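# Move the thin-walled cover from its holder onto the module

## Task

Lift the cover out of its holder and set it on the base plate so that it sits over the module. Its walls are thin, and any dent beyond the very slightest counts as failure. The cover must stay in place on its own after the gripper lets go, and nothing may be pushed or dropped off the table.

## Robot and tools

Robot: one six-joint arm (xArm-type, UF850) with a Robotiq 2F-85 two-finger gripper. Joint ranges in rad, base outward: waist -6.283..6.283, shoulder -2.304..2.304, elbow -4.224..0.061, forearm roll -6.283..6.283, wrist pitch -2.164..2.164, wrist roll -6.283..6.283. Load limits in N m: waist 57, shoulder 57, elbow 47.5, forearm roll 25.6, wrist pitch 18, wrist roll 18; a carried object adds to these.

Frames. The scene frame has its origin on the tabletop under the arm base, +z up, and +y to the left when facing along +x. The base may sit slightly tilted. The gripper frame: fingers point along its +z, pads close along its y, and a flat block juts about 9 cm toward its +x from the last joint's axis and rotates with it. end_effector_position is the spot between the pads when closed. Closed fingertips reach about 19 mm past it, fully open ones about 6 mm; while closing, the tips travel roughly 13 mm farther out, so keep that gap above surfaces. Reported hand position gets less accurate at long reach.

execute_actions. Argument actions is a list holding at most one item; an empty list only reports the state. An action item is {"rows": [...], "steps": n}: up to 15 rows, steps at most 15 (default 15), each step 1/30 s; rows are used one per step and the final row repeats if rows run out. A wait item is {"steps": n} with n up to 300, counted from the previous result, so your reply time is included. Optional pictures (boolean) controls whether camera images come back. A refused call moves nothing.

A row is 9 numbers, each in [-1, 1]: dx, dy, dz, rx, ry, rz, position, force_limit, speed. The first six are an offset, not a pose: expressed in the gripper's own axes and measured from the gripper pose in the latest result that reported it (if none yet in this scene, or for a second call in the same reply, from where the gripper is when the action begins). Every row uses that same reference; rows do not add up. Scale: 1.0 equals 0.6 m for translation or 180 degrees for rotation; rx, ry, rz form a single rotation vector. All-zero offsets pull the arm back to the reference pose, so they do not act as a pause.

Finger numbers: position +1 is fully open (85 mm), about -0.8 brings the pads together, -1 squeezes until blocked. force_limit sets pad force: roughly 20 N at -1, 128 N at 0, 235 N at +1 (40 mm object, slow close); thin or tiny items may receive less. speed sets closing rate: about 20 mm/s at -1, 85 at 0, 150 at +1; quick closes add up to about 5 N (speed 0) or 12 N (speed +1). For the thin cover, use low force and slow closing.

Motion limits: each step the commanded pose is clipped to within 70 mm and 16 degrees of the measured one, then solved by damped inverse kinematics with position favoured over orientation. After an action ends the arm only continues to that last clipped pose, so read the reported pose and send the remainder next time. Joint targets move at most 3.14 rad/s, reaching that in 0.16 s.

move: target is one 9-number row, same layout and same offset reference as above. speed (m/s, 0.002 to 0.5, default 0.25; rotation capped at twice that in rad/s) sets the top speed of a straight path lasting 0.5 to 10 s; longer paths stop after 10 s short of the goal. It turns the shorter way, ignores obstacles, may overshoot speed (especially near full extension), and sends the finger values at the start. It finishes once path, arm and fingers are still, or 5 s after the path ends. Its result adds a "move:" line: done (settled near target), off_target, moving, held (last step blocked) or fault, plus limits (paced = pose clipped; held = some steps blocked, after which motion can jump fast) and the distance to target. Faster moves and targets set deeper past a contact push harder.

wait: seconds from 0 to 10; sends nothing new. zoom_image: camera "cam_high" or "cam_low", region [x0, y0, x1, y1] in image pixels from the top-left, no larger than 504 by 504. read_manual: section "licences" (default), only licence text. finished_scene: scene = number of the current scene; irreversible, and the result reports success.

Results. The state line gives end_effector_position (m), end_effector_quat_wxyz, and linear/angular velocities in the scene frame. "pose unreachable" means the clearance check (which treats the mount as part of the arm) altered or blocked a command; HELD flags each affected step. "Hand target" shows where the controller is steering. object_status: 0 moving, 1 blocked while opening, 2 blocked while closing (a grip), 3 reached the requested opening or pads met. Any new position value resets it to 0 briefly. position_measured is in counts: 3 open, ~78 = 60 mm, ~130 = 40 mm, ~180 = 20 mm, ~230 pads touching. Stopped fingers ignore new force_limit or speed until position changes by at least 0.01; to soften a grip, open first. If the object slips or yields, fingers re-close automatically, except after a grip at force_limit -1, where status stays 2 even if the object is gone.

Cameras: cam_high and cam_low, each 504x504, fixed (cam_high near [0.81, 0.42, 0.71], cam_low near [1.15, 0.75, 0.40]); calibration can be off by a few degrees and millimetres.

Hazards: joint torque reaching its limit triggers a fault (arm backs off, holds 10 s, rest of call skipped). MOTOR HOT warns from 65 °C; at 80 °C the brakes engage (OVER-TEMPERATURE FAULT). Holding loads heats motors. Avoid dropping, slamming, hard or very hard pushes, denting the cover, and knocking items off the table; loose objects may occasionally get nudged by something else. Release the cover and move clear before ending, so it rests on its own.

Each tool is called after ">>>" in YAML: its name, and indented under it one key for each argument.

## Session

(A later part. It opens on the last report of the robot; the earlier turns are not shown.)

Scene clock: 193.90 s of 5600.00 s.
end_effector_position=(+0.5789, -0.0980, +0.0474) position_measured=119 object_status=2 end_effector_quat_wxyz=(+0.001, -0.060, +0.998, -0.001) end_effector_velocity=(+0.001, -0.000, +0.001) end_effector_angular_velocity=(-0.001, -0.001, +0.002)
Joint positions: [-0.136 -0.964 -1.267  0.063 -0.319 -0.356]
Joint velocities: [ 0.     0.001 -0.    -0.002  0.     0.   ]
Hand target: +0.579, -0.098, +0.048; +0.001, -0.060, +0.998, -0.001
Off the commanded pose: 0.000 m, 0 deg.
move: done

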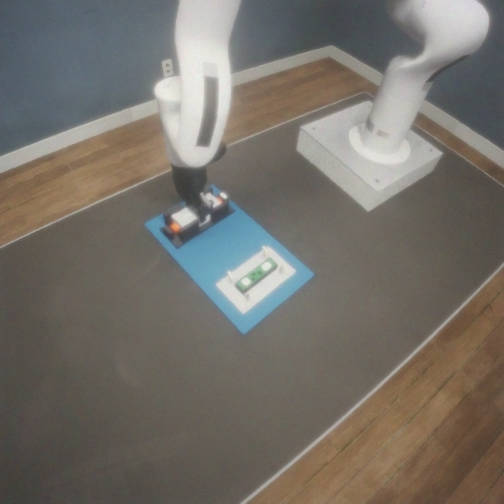

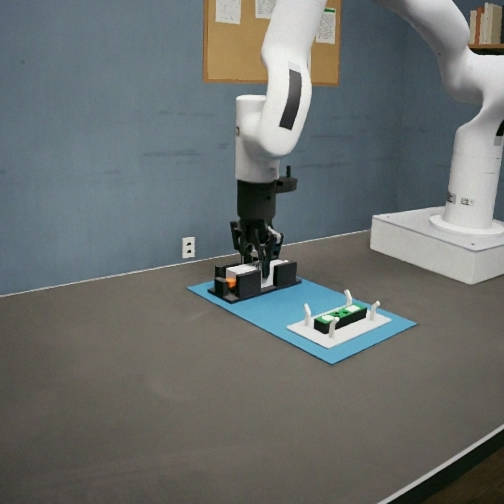

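>>> move:
  target: [0,0,0,0,0,0,0.2,-1,-1]
  speed: 0.02

>>> move:
  target: [0,-0.0035,0.008,0,0,0,0.2,-1,-1]
  speed: 0.02

>>> execute_actions:
  actions:
    - {"rows":[[0,0,0,0,0,0,-1,-1,-1]],"steps":15}
  pictures: false

>>> wait:
  seconds: 0.3

>>> zoom_image:
  camera: "cam_low"
  region: [220, 230, 300, 300]

Scene clock: 225.27 s of 5600.00 s.
end_effector_position=(+0.5789, -0.0979, +0.0475) position_measured=104 object_status=3 end_effector_quat_wxyz=(+0.001, -0.060, +0.998, -0.001) end_effector_velocity=(-0.001, -0.000, -0.001) end_effector_angular_velocity=(+0.000, +0.003, -0.000)
Joint positions: [-0.135 -0.964 -1.267  0.063 -0.319 -0.356]
Joint velocities: [-0.001 -0.002  0.001 -0.001 -0.     0.   ]
Hand target: +0.579, -0.098, +0.047; +0.001, -0.060, +0.998, -0.001
Off the commanded pose: 0.000 m, 0 deg.
After step 90, 27.67 s passed at rest.
move: done

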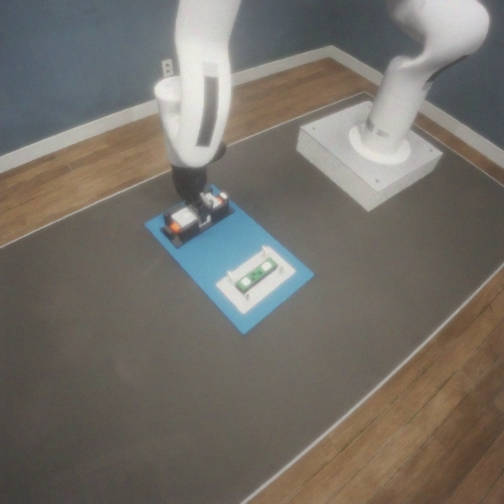

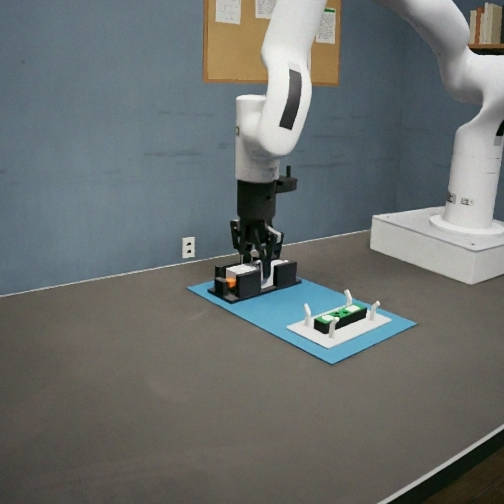

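Scene clock: 225.97 s of 5600.00 s.
end_effector_position=(+0.5792, -0.0999, +0.0427) position_measured=104 object_status=3 end_effector_quat_wxyz=(+0.000, -0.060, +0.998, -0.001) end_effector_velocity=(+0.001, -0.000, +0.001) end_effector_angular_velocity=(-0.000, -0.002, -0.000)
Joint positions: [-0.139 -0.974 -1.272  0.064 -0.314 -0.36 ]
Joint velocities: [-0.     0.    -0.002  0.001  0.001 -0.001]
Hand target: +0.579, -0.100, +0.043; +0.001, -0.060, +0.998, -0.001
Off the commanded pose: 0.000 m, 0 deg.
move: done

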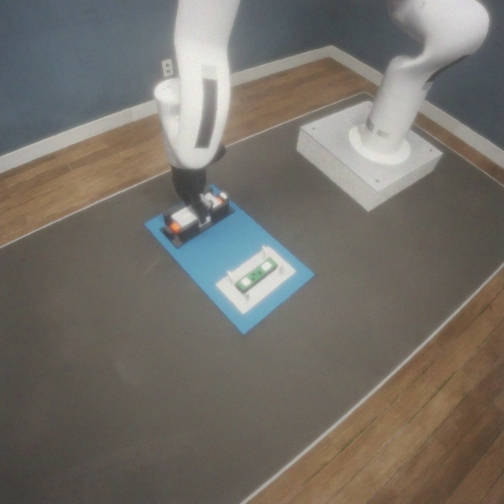

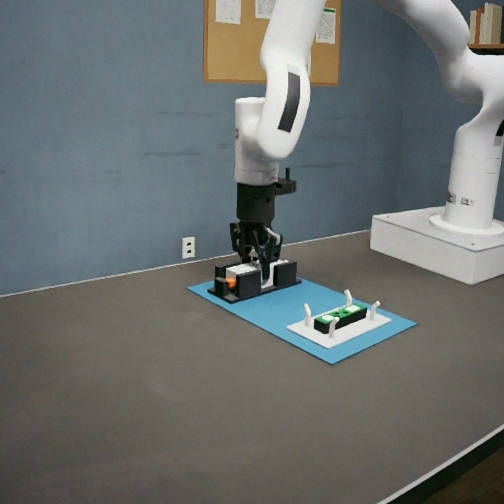

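Scene clock: 226.47 s of 5600.00 s.
end_effector_position=(+0.5792, -0.0997, +0.0429) position_measured=115 object_status=2 end_effector_quat_wxyz=(+0.000, -0.061, +0.998, -0.000) end_effector_velocity=(-0.001, -0.000, -0.001) end_effector_angular_velocity=(+0.000, +0.000, -0.002)
Joint positions: [-0.138 -0.974 -1.272  0.064 -0.315 -0.36 ]
Joint velocities: [-0.001 -0.002  0.001  0.001  0.002  0.   ]
Hand target: +0.579, -0.100, +0.043; +0.000, -0.060, +0.998, -0.001
Off the commanded pose: 0.000 m, 0 deg.
Steps of this call (steps 1 to 15: all 15 steps of this action). Readings (end_effector_position | what the end effector reports):
1: (+0.5792, -0.0999, +0.0427) | position_measured=104 object_status=0
2: (+0.5792, -0.0999, +0.0427) | position_measured=104 object_status=0
4: (+0.5791, -0.0997, +0.0427) | position_measured=106 object_status=0
8: (+0.5791, -0.0996, +0.0429) | position_measured=112 object_status=0
15: the state above

Scene clock: 226.77 s of 5600.00 s.
end_effector_position=(+0.5792, -0.0998, +0.0428) position_measured=115 object_status=2 end_effector_quat_wxyz=(+0.000, -0.060, +0.998, -0.001) end_effector_velocity=(-0.000, -0.000, -0.001) end_effector_angular_velocity=(+0.001, +0.000, -0.003)
Joint positions: [-0.138 -0.974 -1.272  0.064 -0.315 -0.36 ]
Joint velocities: [-0.    -0.001 -0.     0.003  0.001  0.   ]
Hand target: +0.579, -0.100, +0.043; +0.000, -0.060, +0.998, -0.001
Off the commanded pose: 0.000 m, 0 deg.
Steps of this call (steps 1 to 9: nothing new was sent). Readings (end_effector_position | what the end effector reports):
1: (+0.5792, -0.0997, +0.0429) | position_measured=115 object_status=2
2: (+0.5792, -0.0998, +0.0429) | position_measured=115 object_status=2
4: (+0.5792, -0.0998, +0.0429) | position_measured=115 object_status=2
8: (+0.5792, -0.0998, +0.0428) | position_measured=115 object_status=2
9: the state above

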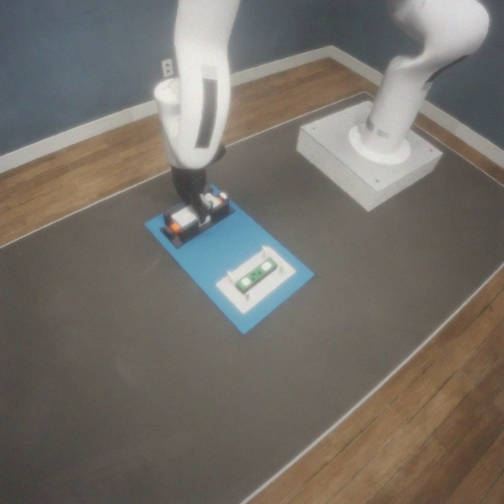

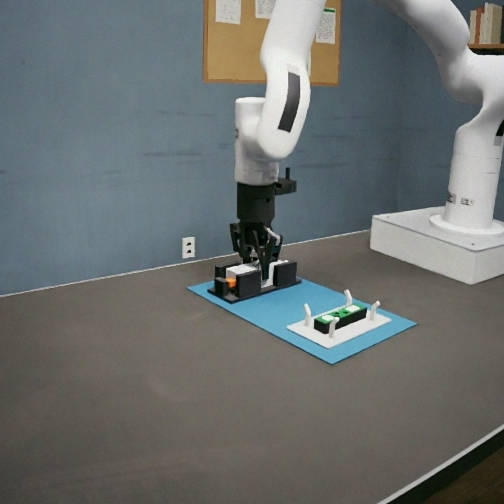

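Region (220, 230, 300, 300) of cam_low's 504x504 image, scaled by 6.300, with more detail than that image has; it fills the top 441 rows of this view, and the rest is white.

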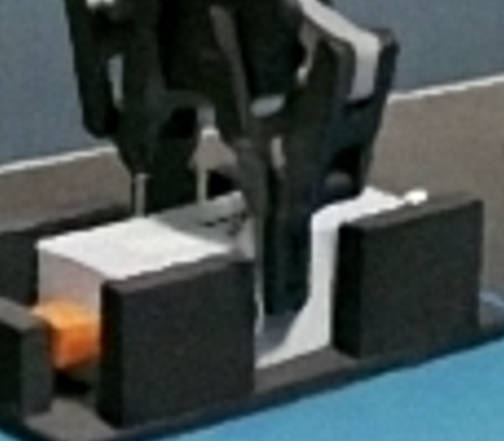

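>>> execute_actions:
  actions:
    - {"rows":[[0,0,0,0,0,0,-0.98,-0.82,-1]],"steps":15}
  pictures: false

>>> move:
  target: [0,0,-0.006,0,0,0,-0.98,-0.82,-1]
  speed: 0.004

>>> zoom_image:
  camera: "cam_low"
  region: [220, 230, 300, 300]

Scene clock: 235.93 s of 5600.00 s.
end_effector_position=(+0.5793, -0.0999, +0.0430) position_measured=121 object_status=2 end_effector_quat_wxyz=(+0.000, -0.060, +0.998, -0.001) end_effector_velocity=(-0.000, +0.000, +0.000) end_effector_angular_velocity=(+0.000, -0.000, -0.001)
Joint positions: [-0.138 -0.974 -1.273  0.064 -0.315 -0.36 ]
Joint velocities: [ 0.     0.002  0.002  0.001  0.    -0.   ]
Hand target: +0.579, -0.100, +0.043; +0.000, -0.060, +0.998, -0.001
Off the commanded pose: 0.000 m, 0 deg.
Steps of this call (steps 1 to 90: nothing new was sent; then 5.67 s passed at rest; steps 91 to 105: all 15 steps of this action). Readings (end_effector_position | what the end effector reports):
91: (+0.5792, -0.0999, +0.0427) | position_measured=115 object_status=0
92: (+0.5792, -0.0999, +0.0427) | position_measured=115 object_status=0
94: (+0.5792, -0.0999, +0.0429) | position_measured=117 object_status=0
98: (+0.5793, -0.0999, +0.0430) | position_measured=121 object_status=0
105: the state above

Scene clock: 237.30 s of 5600.00 s.
end_effector_position=(+0.5789, -0.0998, +0.0463) position_measured=121 object_status=2 end_effector_quat_wxyz=(+0.000, -0.060, +0.998, -0.000) end_effector_velocity=(-0.000, +0.000, +0.000) end_effector_angular_velocity=(-0.000, +0.000, +0.002)
Joint positions: [-0.139 -0.967 -1.269  0.063 -0.32  -0.359]
Joint velocities: [ 0.     0.001  0.001 -0.001 -0.    -0.   ]
Hand target: +0.579, -0.100, +0.047; +0.000, -0.060, +0.998, -0.001
Off the commanded pose: 0.000 m, 0 deg.
move: done

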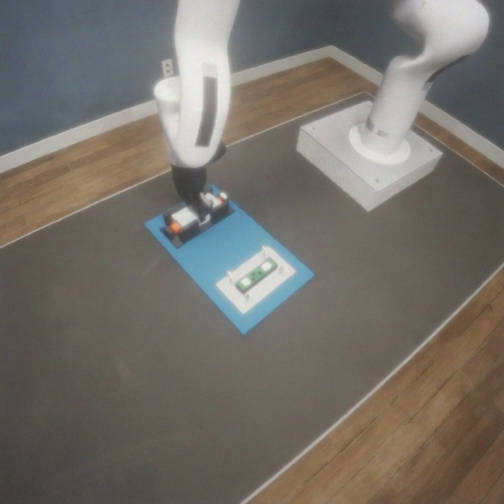

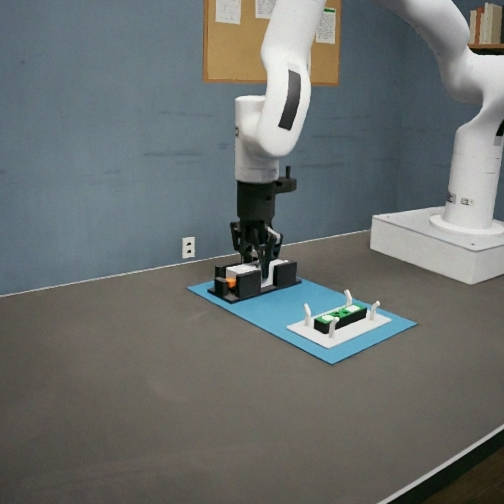

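Region (220, 230, 300, 300) of cam_low's 504x504 image, scaled by 6.300, with more detail than that image has; it fills the top 441 rows of this view, and the rest is white.

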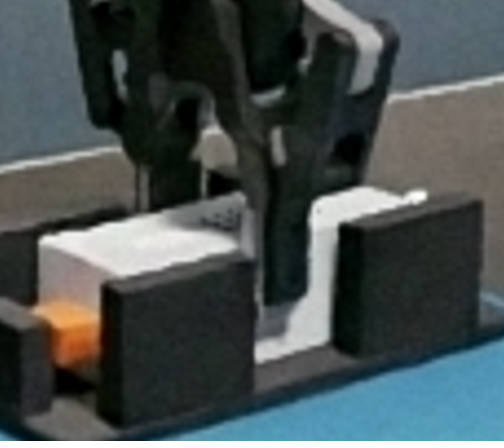

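>>> move:
  target: [0,0,-0.015,0,0,0,-0.98,-0.82,-1]
  speed: 0.005

>>> zoom_image:
  camera: "cam_low"
  region: [220, 230, 300, 300]

Scene clock: 244.20 s of 5600.00 s.
end_effector_position=(+0.5789, -0.0999, +0.0553) position_measured=122 object_status=2 end_effector_quat_wxyz=(+0.000, -0.060, +0.998, -0.000) end_effector_velocity=(-0.002, +0.000, -0.001) end_effector_angular_velocity=(+0.001, +0.003, -0.000)
Joint positions: [-0.139 -0.949 -1.263  0.061 -0.331 -0.357]
Joint velocities: [ 0.    -0.002  0.002 -0.     0.     0.   ]
Hand target: +0.579, -0.100, +0.055; +0.000, -0.060, +0.998, -0.000
Off the commanded pose: 0.000 m, 0 deg.
After step 90, 1.93 s passed at rest.
move: done

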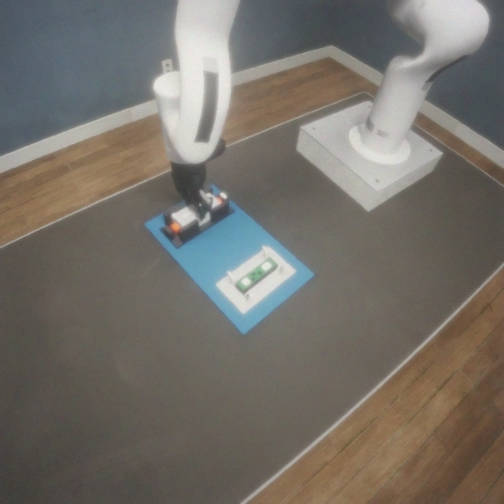

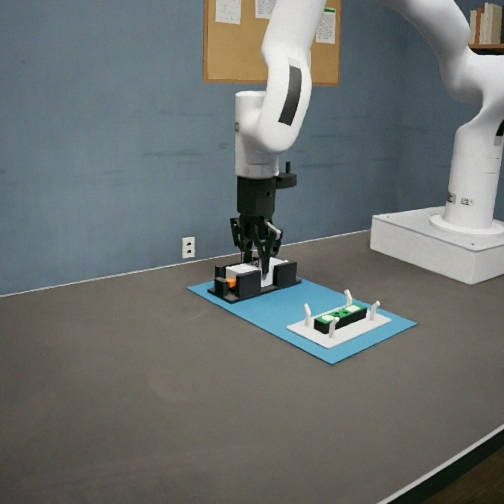

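Region (220, 230, 300, 300) of cam_low's 504x504 image, scaled by 6.300, with more detail than that image has; it fills the top 441 rows of this view, and the rest is white.

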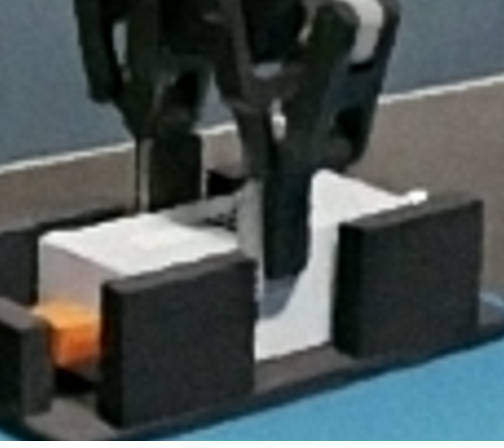

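>>> execute_actions:
  actions:
    - {"rows":[[0,0,0,0,0,0,0.22,-1,-1]],"steps":15}
  pictures: false

>>> move:
  target: [0,0,0.022,0,0,0,0.22,-1,-1]
  speed: 0.02

>>> execute_actions:
  actions:
    - {"rows":[[0,0,0,0,0,0,-1,-1,-1]],"steps":15}
  pictures: false

>>> execute_actions:
  actions:
    - {"rows":[[0,0,0,0,0,0,-0.98,-0.74,-1]],"steps":15}
  pictures: false

>>> move:
  target: [0,0,-0.013,0,0,0,-0.98,-0.74,-1]
  speed: 0.004

>>> zoom_image:
  camera: "cam_low"
  region: [220, 230, 300, 300]

Scene clock: 251.77 s of 5600.00 s.
end_effector_position=(+0.5802, -0.1003, +0.0561) position_measured=102 object_status=0 end_effector_quat_wxyz=(+0.002, -0.060, +0.998, -0.001) end_effector_velocity=(-0.005, +0.001, -0.003) end_effector_angular_velocity=(+0.002, +0.010, +0.000)
Joint positions: [-0.139 -0.948 -1.264  0.061 -0.33  -0.357]
Joint velocities: [ 0.001 -0.003  0.005 -0.    -0.002  0.001]
Hand target: +0.579, -0.100, +0.055; +0.000, -0.060, +0.998, -0.000
Off the commanded pose: 0.002 m, 0 deg.
Steps of this call (steps 1 to 90: nothing new was sent; then 4.07 s passed at rest; steps 91 to 105: all 15 steps of this action). Readings (end_effector_position | what the end effector reports):
91: (+0.5789, -0.0998, +0.0553) | position_measured=122 object_status=0
92: (+0.5788, -0.0998, +0.0553) | position_measured=122 object_status=0
94: (+0.5790, -0.0999, +0.0555) | position_measured=119 object_status=0
98: (+0.5795, -0.0999, +0.0562) | position_measured=112 object_status=0
105: the state above

Scene clock: 252.90 s of 5600.00 s.
end_effector_position=(+0.5792, -0.1000, +0.0423) position_measured=101 object_status=3 end_effector_quat_wxyz=(+0.000, -0.060, +0.998, -0.001) end_effector_velocity=(+0.002, -0.000, +0.001) end_effector_angular_velocity=(-0.000, -0.004, -0.001)
Joint positions: [-0.139 -0.975 -1.273  0.064 -0.314 -0.36 ]
Joint velocities: [-0.     0.001 -0.001  0.001  0.002 -0.   ]
Hand target: +0.579, -0.100, +0.042; +0.000, -0.060, +0.998, -0.001
Off the commanded pose: 0.000 m, 0 deg.
move: done

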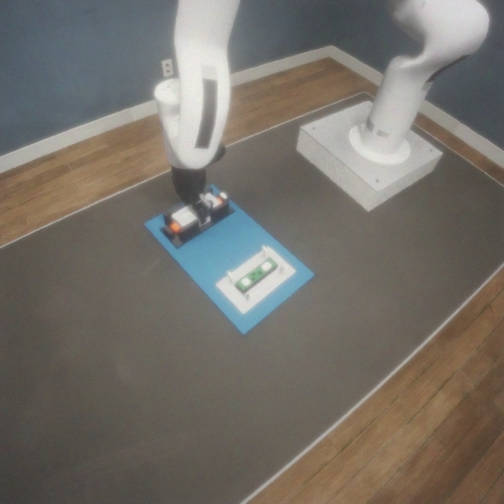

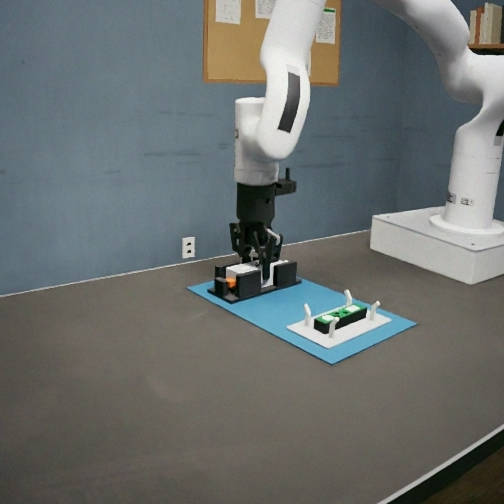

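Scene clock: 253.40 s of 5600.00 s.
end_effector_position=(+0.5792, -0.0998, +0.0425) position_measured=115 object_status=0 end_effector_quat_wxyz=(+0.000, -0.060, +0.998, -0.000) end_effector_velocity=(+0.001, -0.001, -0.000) end_effector_angular_velocity=(-0.001, -0.002, +0.000)
Joint positions: [-0.138 -0.975 -1.273  0.064 -0.315 -0.36 ]
Joint velocities: [-0.001 -0.001 -0.001 -0.001  0.002 -0.   ]
Hand target: +0.579, -0.100, +0.042; +0.000, -0.060, +0.998, -0.001
Off the commanded pose: 0.000 m, 0 deg.
Steps of this call (steps 1 to 15: all 15 steps of this action). Readings (end_effector_position | what the end effector reports):
1: (+0.5792, -0.1000, +0.0423) | position_measured=101 object_status=0
2: (+0.5792, -0.1000, +0.0423) | position_measured=101 object_status=0
4: (+0.5792, -0.1000, +0.0423) | position_measured=103 object_status=0
8: (+0.5791, -0.0997, +0.0424) | position_measured=110 object_status=0
15: the state above

Scene clock: 253.90 s of 5600.00 s.
end_effector_position=(+0.5794, -0.0998, +0.0428) position_measured=124 object_status=2 end_effector_quat_wxyz=(+0.000, -0.060, +0.998, -0.000) end_effector_velocity=(+0.000, -0.000, +0.000) end_effector_angular_velocity=(-0.000, -0.001, +0.000)
Joint positions: [-0.138 -0.975 -1.273  0.064 -0.315 -0.36 ]
Joint velocities: [-0.     0.     0.    -0.     0.001  0.   ]
Hand target: +0.579, -0.100, +0.043; +0.000, -0.060, +0.998, -0.000
Off the commanded pose: 0.000 m, 0 deg.
Steps of this call (steps 1 to 15: all 15 steps of this action). Readings (end_effector_position | what the end effector reports):
1: (+0.5793, -0.0998, +0.0427) | position_measured=115 object_status=0
2: (+0.5794, -0.0998, +0.0429) | position_measured=120 object_status=0
4: (+0.5793, -0.0998, +0.0429) | position_measured=124 object_status=0
8: (+0.5794, -0.0998, +0.0429) | position_measured=124 object_status=0
15: the state above

Scene clock: 256.30 s of 5600.00 s.
end_effector_position=(+0.5792, -0.0998, +0.0504) position_measured=124 object_status=2 end_effector_quat_wxyz=(+0.000, -0.060, +0.998, -0.000) end_effector_velocity=(-0.001, +0.000, -0.001) end_effector_angular_velocity=(+0.000, +0.002, +0.000)
Joint positions: [-0.139 -0.959 -1.267  0.062 -0.325 -0.358]
Joint velocities: [ 0.    -0.002  0.    -0.     0.     0.   ]
Hand target: +0.579, -0.100, +0.051; +0.000, -0.060, +0.998, -0.000
Off the commanded pose: 0.000 m, 0 deg.
move: done

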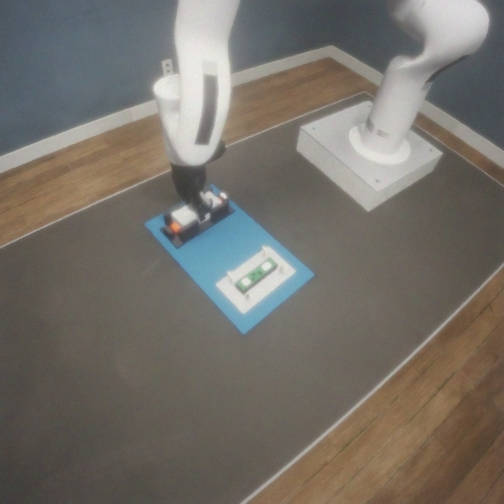

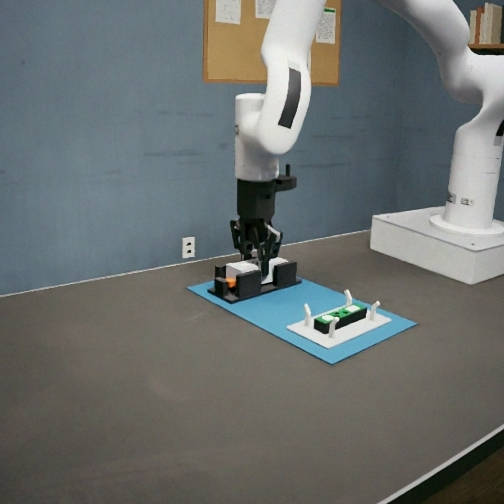

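Region (220, 230, 300, 300) of cam_low's 504x504 image, scaled by 6.300, with more detail than that image has; it fills the top 441 rows of this view, and the rest is white.

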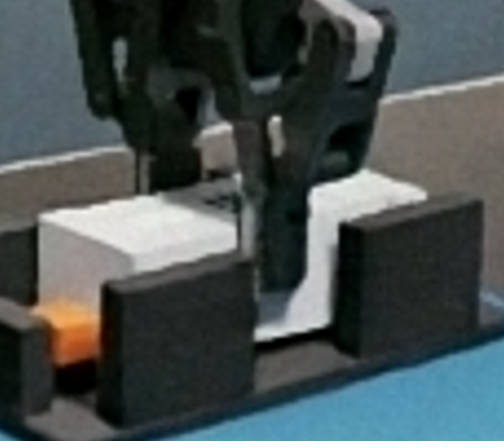

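It's lifting now.

>>> move:
  target: [0,0,-0.045,0,0,0,-0.98,-0.74,-1]
  speed: 0.008

>>> zoom_image:
  camera: "cam_low"
  region: [210, 220, 305, 305]

Scene clock: 263.57 s of 5600.00 s.
end_effector_position=(+0.5792, -0.0998, +0.0774) position_measured=124 object_status=2 end_effector_quat_wxyz=(+0.000, -0.060, +0.998, -0.000) end_effector_velocity=(-0.001, -0.000, -0.001) end_effector_angular_velocity=(-0.000, +0.002, +0.002)
Joint positions: [-0.139 -0.905 -1.25   0.056 -0.361 -0.353]
Joint velocities: [-0.    -0.001  0.    -0.002 -0.001  0.   ]
Hand target: +0.579, -0.100, +0.077; +0.000, -0.060, +0.998, -0.000
Off the commanded pose: 0.000 m, 0 deg.
After step 90, 0.67 s passed at rest.
move: done

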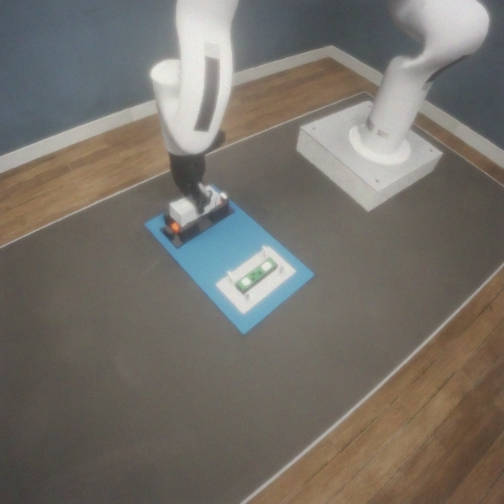

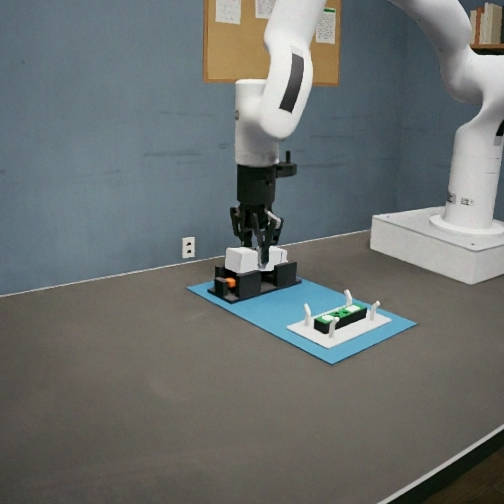

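Region (210, 220, 305, 305) of cam_low's 504x504 image, scaled by 5.305, with more detail than that image has; it fills the top 451 rows of this view, and the rest is white.

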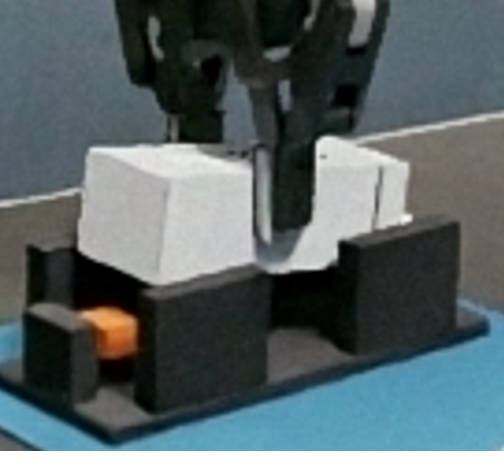

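>>> move:
  target: [0,0,-0.055,0,0,0,-0.98,-0.74,-1]
  speed: 0.04

>>> move:
  target: [0.003,0.388,0,0,0.03,0,-0.98,-0.74,-1]
  speed: 0.12

>>> zoom_image:
  camera: "cam_low"
  region: [280, 240, 400, 355]

>>> zoom_image:
  camera: "cam_high"
  region: [205, 215, 315, 320]

Scene clock: 291.93 s of 5600.00 s.
end_effector_position=(+0.5790, -0.0997, +0.1102) position_measured=124 object_status=2 end_effector_quat_wxyz=(+0.000, -0.060, +0.998, -0.000) end_effector_velocity=(-0.001, +0.000, -0.001) end_effector_angular_velocity=(+0.000, +0.002, +0.001)
Joint positions: [-0.141 -0.842 -1.234  0.05  -0.409 -0.347]
Joint velocities: [ 0.    -0.001  0.    -0.001 -0.001  0.   ]
Hand target: +0.579, -0.100, +0.110; +0.000, -0.060, +0.998, -0.000
Off the commanded pose: 0.000 m, 0 deg.
After step 90, 24.23 s passed at rest.
move: done

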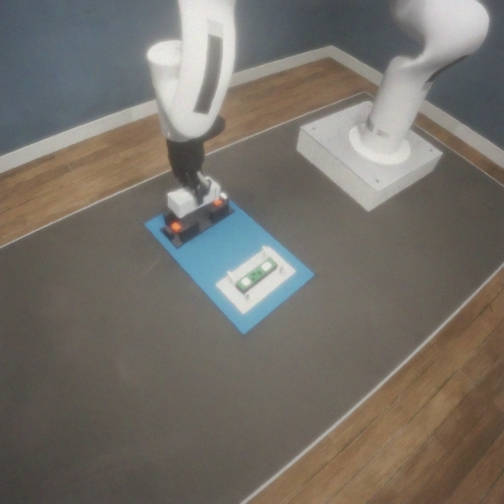

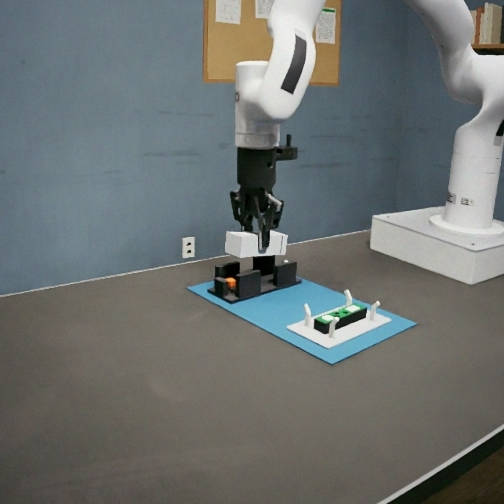

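Scene clock: 294.23 s of 5600.00 s.
end_effector_position=(+0.5493, +0.1310, +0.1100) position_measured=124 object_status=2 end_effector_quat_wxyz=(-0.047, -0.060, +0.997, -0.003) end_effector_velocity=(+0.000, +0.002, +0.000) end_effector_angular_velocity=(+0.000, +0.000, -0.001)
Joint positions: [ 0.257 -0.833 -1.231  0.07  -0.5    0.032]
Joint velocities: [ 0.003 -0.001 -0.002  0.001 -0.001  0.002]
Hand target: +0.549, +0.131, +0.110; -0.047, -0.060, +0.997, -0.003
Off the commanded pose: 0.000 m, 0 deg.
move: done

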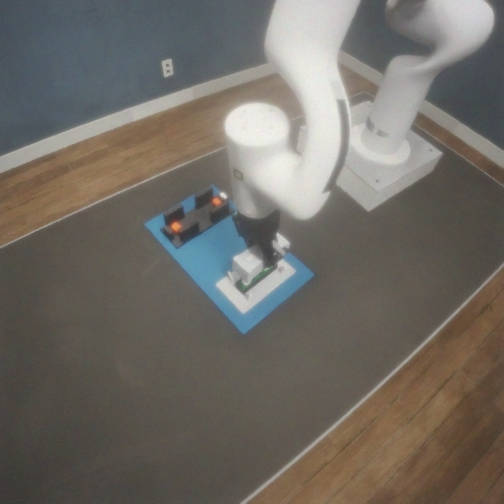

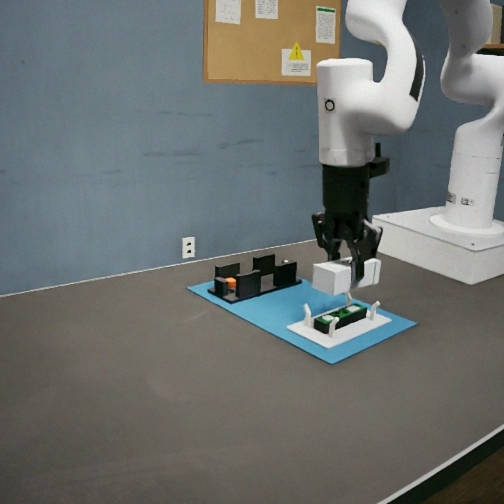

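Region (280, 240, 400, 355) of cam_low's 504x504 image, scaled by 4.200, with more detail than that image has; it fills the top 483 rows of this view, and the rest is white.

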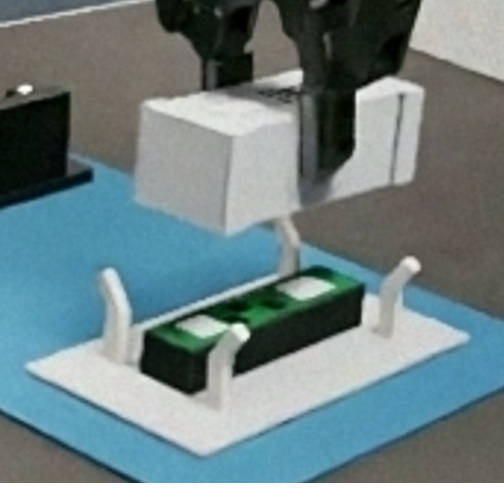

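Region (205, 215, 315, 320) of cam_high's 504x504 image, scaled by 4.582, with more detail than that image has; it fills the top 481 rows of this view, and the rest is white.

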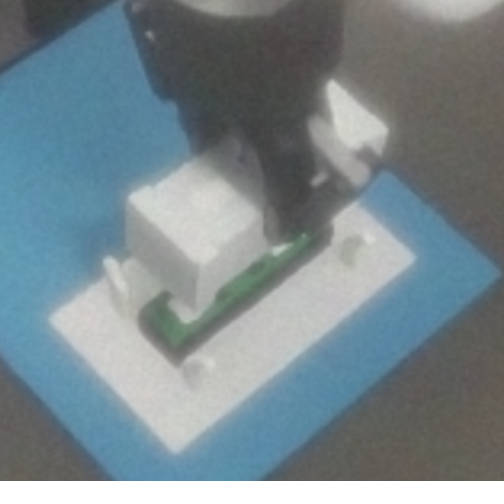

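>>> move:
  target: [-0.0138,0,0.039,0,0.012,0,-0.98,-0.74,-1]
  speed: 0.03

>>> zoom_image:
  camera: "cam_low"
  region: [280, 240, 400, 355]

>>> zoom_image:
  camera: "cam_high"
  region: [205, 215, 315, 320]

Scene clock: 312.87 s of 5600.00 s.
end_effector_position=(+0.5553, +0.1317, +0.0861) position_measured=124 object_status=2 end_effector_quat_wxyz=(-0.066, -0.060, +0.996, -0.004) end_effector_velocity=(+0.000, +0.000, -0.001) end_effector_angular_velocity=(+0.001, +0.001, -0.002)
Joint positions: [ 0.255 -0.909 -1.297  0.073 -0.528  0.028]
Joint velocities: [-0.    -0.003 -0.003  0.002 -0.002 -0.   ]
Hand target: +0.555, +0.132, +0.086; -0.066, -0.060, +0.996, -0.004
Off the commanded pose: 0.000 m, 0 deg.
After step 90, 14.53 s passed at rest.
move: done

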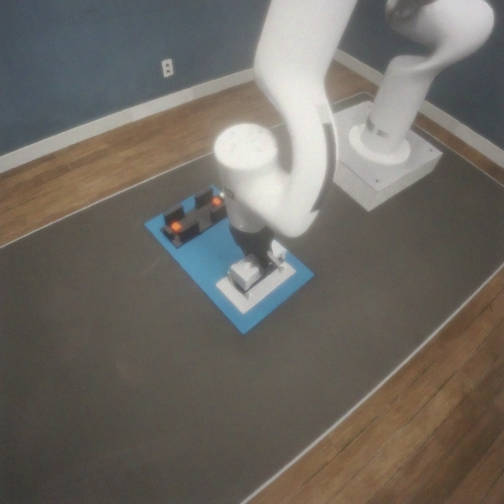

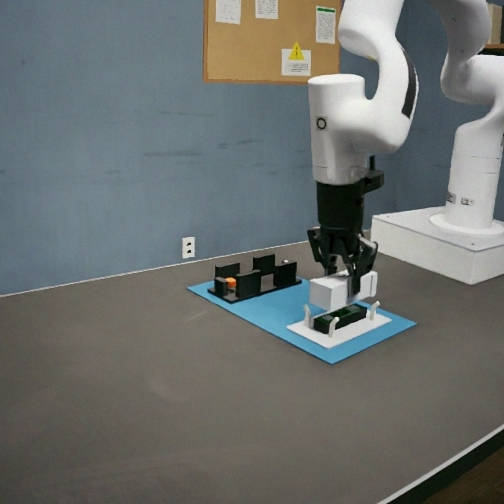

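Region (280, 240, 400, 355) of cam_low's 504x504 image, scaled by 4.200, with more detail than that image has; it fills the top 483 rows of this view, and the rest is white.

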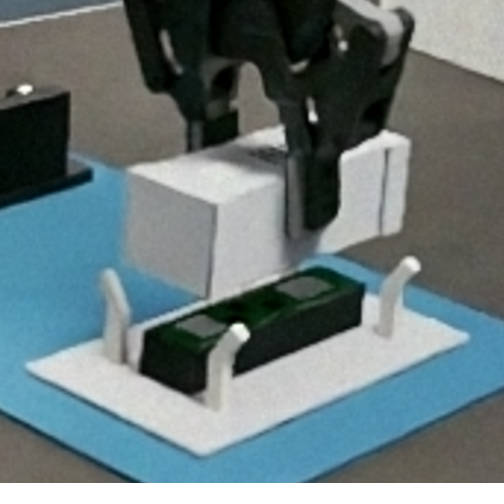

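Region (205, 215, 315, 320) of cam_high's 504x504 image, scaled by 4.582, with more detail than that image has; it fills the top 481 rows of this view, and the rest is white.

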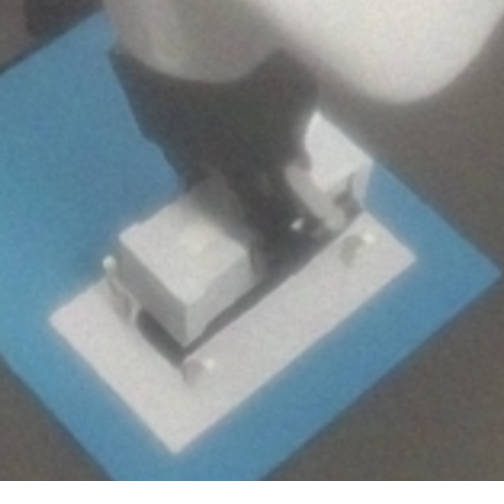

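>>> move:
  target: [-0.0013,-0.007,0.010,0,0,0,-0.98,-0.74,-1]
  speed: 0.015

>>> zoom_image:
  camera: "cam_low"
  region: [295, 270, 385, 345]

>>> zoom_image:
  camera: "cam_high"
  region: [220, 240, 300, 310]

Scene clock: 345.03 s of 5600.00 s.
end_effector_position=(+0.5558, +0.1275, +0.0801) position_measured=124 object_status=2 end_effector_quat_wxyz=(-0.066, -0.060, +0.996, -0.004) end_effector_velocity=(+0.001, +0.000, +0.000) end_effector_angular_velocity=(+0.001, -0.002, -0.001)
Joint positions: [ 0.249 -0.92  -1.299  0.072 -0.519  0.021]
Joint velocities: [-0.    -0.    -0.001  0.002  0.002 -0.001]
Hand target: +0.556, +0.128, +0.080; -0.066, -0.060, +0.996, -0.004
Off the commanded pose: 0.000 m, 0 deg.
After step 90, 28.47 s passed at rest.
move: done

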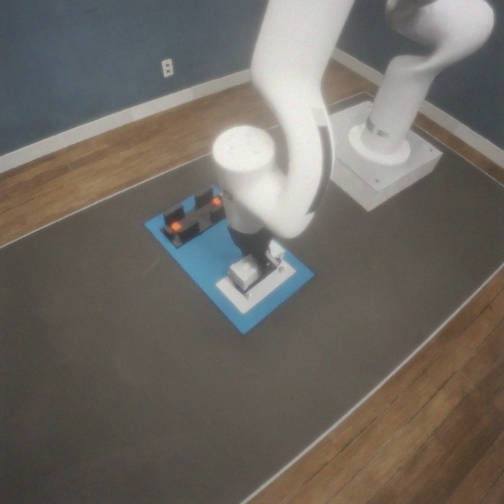

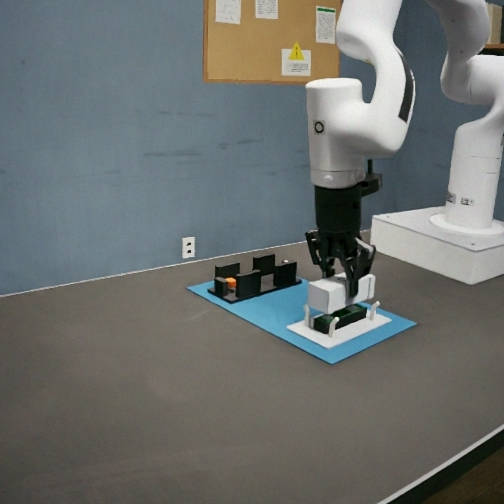

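Region (295, 270, 385, 345) of cam_low's 504x504 image, scaled by 5.600, with more detail than that image has.

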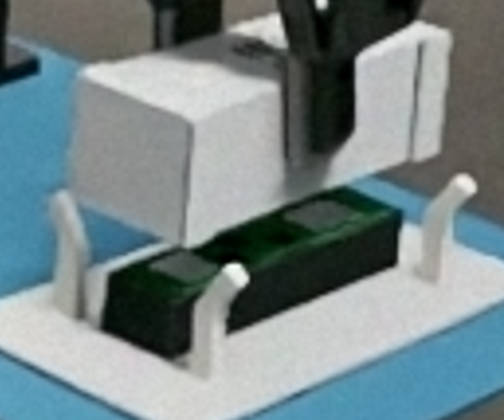

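Region (220, 240, 300, 310) of cam_high's 504x504 image, scaled by 6.300, with more detail than that image has; it fills the top 441 rows of this view, and the rest is white.

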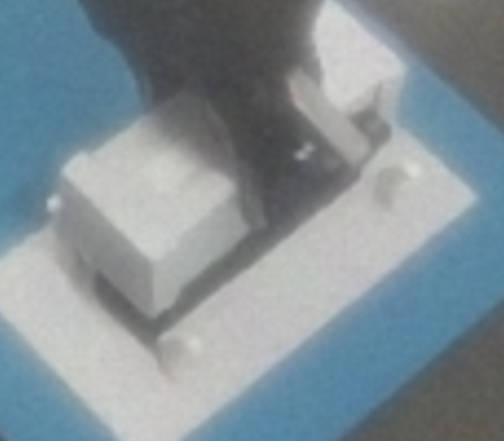

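>>> move:
  target: [-0.0029,0,0.0215,0,0,0,-0.98,-0.74,-1]
  speed: 0.01

>>> zoom_image:
  camera: "cam_low"
  region: [295, 270, 385, 345]

>>> zoom_image:
  camera: "cam_high"
  region: [220, 240, 300, 310]

Scene clock: 353.07 s of 5600.00 s.
end_effector_position=(+0.5559, +0.1275, +0.0671) position_measured=124 object_status=2 end_effector_quat_wxyz=(-0.066, -0.060, +0.996, -0.004) end_effector_velocity=(+0.001, +0.000, +0.000) end_effector_angular_velocity=(+0.000, -0.002, +0.001)
Joint positions: [ 0.249 -0.945 -1.307  0.075 -0.502  0.019]
Joint velocities: [ 0.     0.    -0.001 -0.001  0.    -0.   ]
Hand target: +0.556, +0.128, +0.067; -0.066, -0.060, +0.996, -0.004
Off the commanded pose: 0.000 m, 0 deg.
After step 90, 3.50 s passed at rest.
move: done

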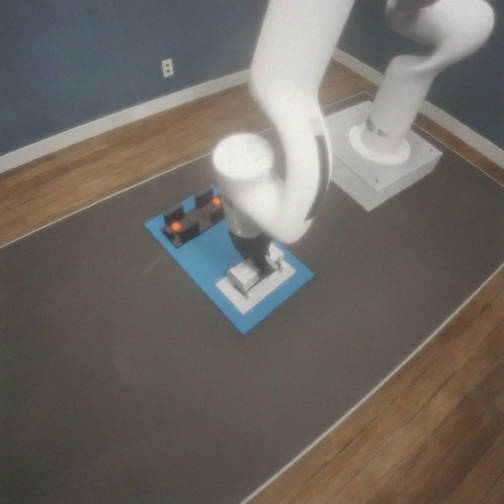

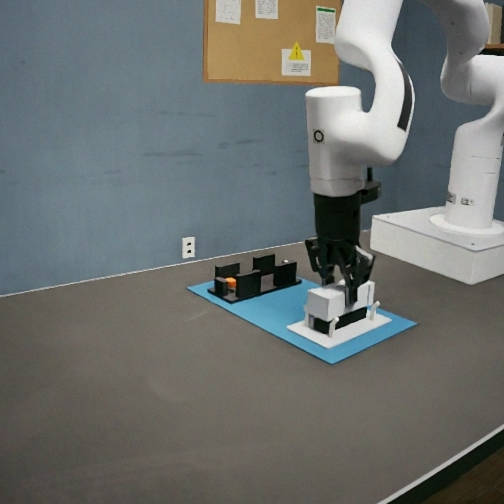

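Region (295, 270, 385, 345) of cam_low's 504x504 image, scaled by 5.600, with more detail than that image has.

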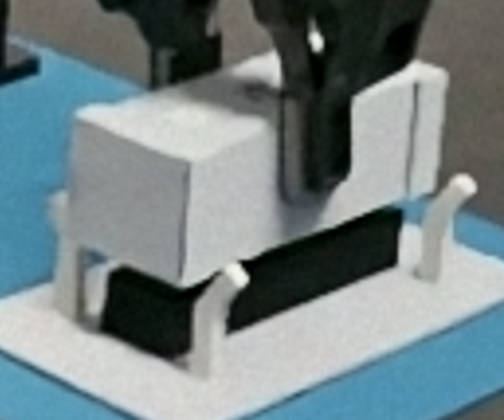

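Region (220, 240, 300, 310) of cam_high's 504x504 image, scaled by 6.300, with more detail than that image has; it fills the top 441 rows of this view, and the rest is white.

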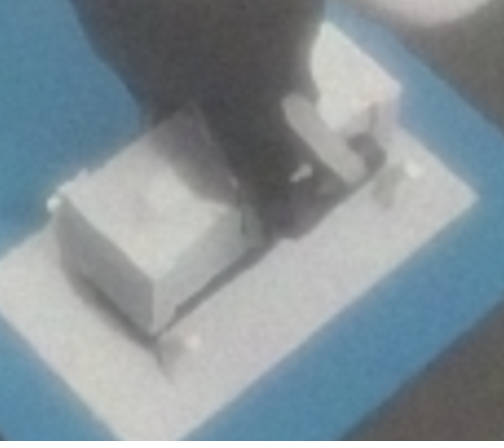

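>>> move:
  target: [0.0025,-0.0025,0,0,0,0,-0.98,-0.74,-1]
  speed: 0.01

>>> move:
  target: [-0.0031,0,0.0231,0,0,0,-0.98,-0.74,-1]
  speed: 0.007

>>> zoom_image:
  camera: "cam_low"
  region: [295, 270, 385, 345]

>>> zoom_image:
  camera: "cam_high"
  region: [220, 240, 300, 310]

Scene clock: 370.13 s of 5600.00 s.
end_effector_position=(+0.5548, +0.1261, +0.0674) position_measured=124 object_status=2 end_effector_quat_wxyz=(-0.065, -0.060, +0.996, -0.004) end_effector_velocity=(-0.000, -0.000, +0.000) end_effector_angular_velocity=(+0.000, -0.000, -0.000)
Joint positions: [ 0.247 -0.942 -1.302  0.075 -0.5    0.017]
Joint velocities: [-0.001  0.001  0.001  0.001  0.001 -0.001]
Hand target: +0.555, +0.126, +0.067; -0.066, -0.060, +0.996, -0.004
Off the commanded pose: 0.000 m, 0 deg.
After step 90, 13.37 s passed at rest.
move: done

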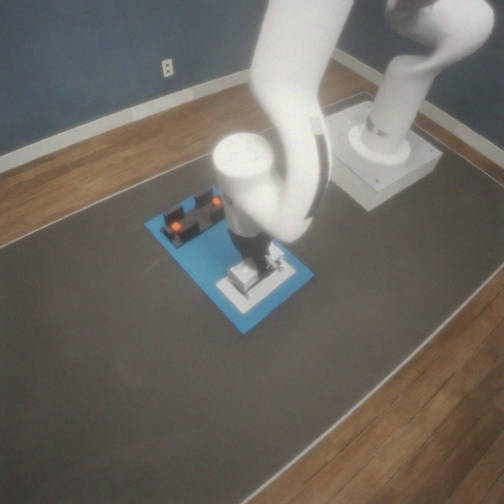

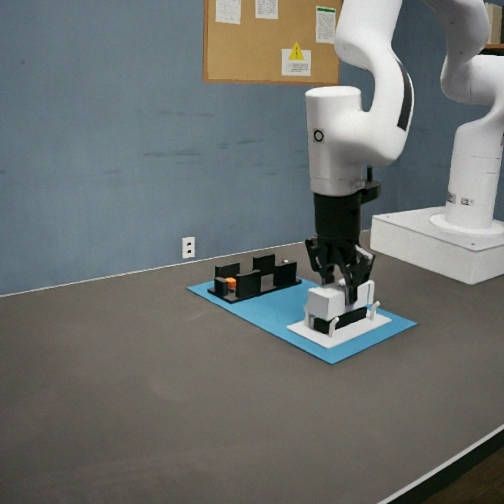

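Scene clock: 372.37 s of 5600.00 s.
end_effector_position=(+0.5548, +0.1261, +0.0535) position_measured=124 object_status=2 end_effector_quat_wxyz=(-0.065, -0.060, +0.996, -0.004) end_effector_velocity=(+0.002, +0.001, +0.001) end_effector_angular_velocity=(+0.001, -0.004, -0.001)
Joint positions: [ 0.248 -0.969 -1.311  0.077 -0.482  0.015]
Joint velocities: [ 0.     0.001 -0.002  0.001  0.    -0.   ]
Hand target: +0.555, +0.126, +0.053; -0.065, -0.060, +0.996, -0.004
Off the commanded pose: 0.000 m, 0 deg.
move: done

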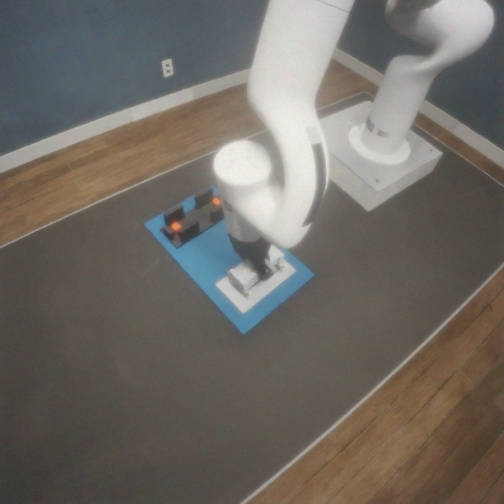

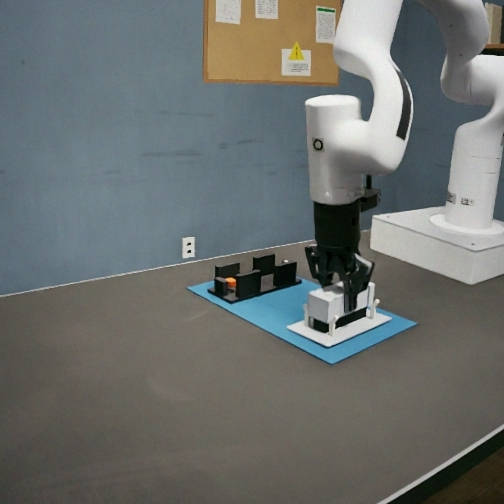

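Region (295, 270, 385, 345) of cam_low's 504x504 image, scaled by 5.600, with more detail than that image has.

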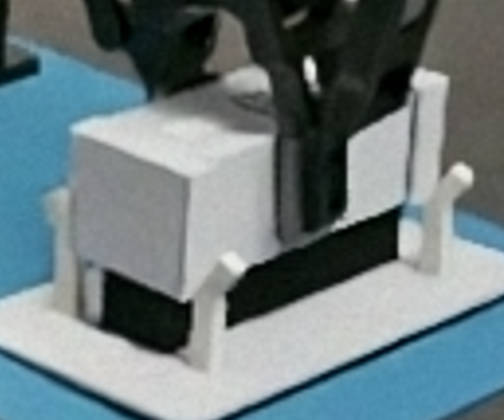

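Region (220, 240, 300, 310) of cam_high's 504x504 image, scaled by 6.300, with more detail than that image has; it fills the top 441 rows of this view, and the rest is white.

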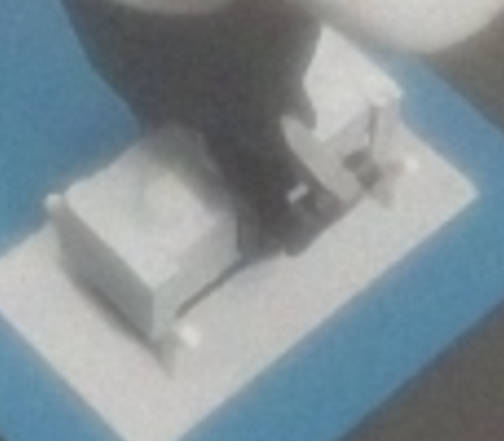

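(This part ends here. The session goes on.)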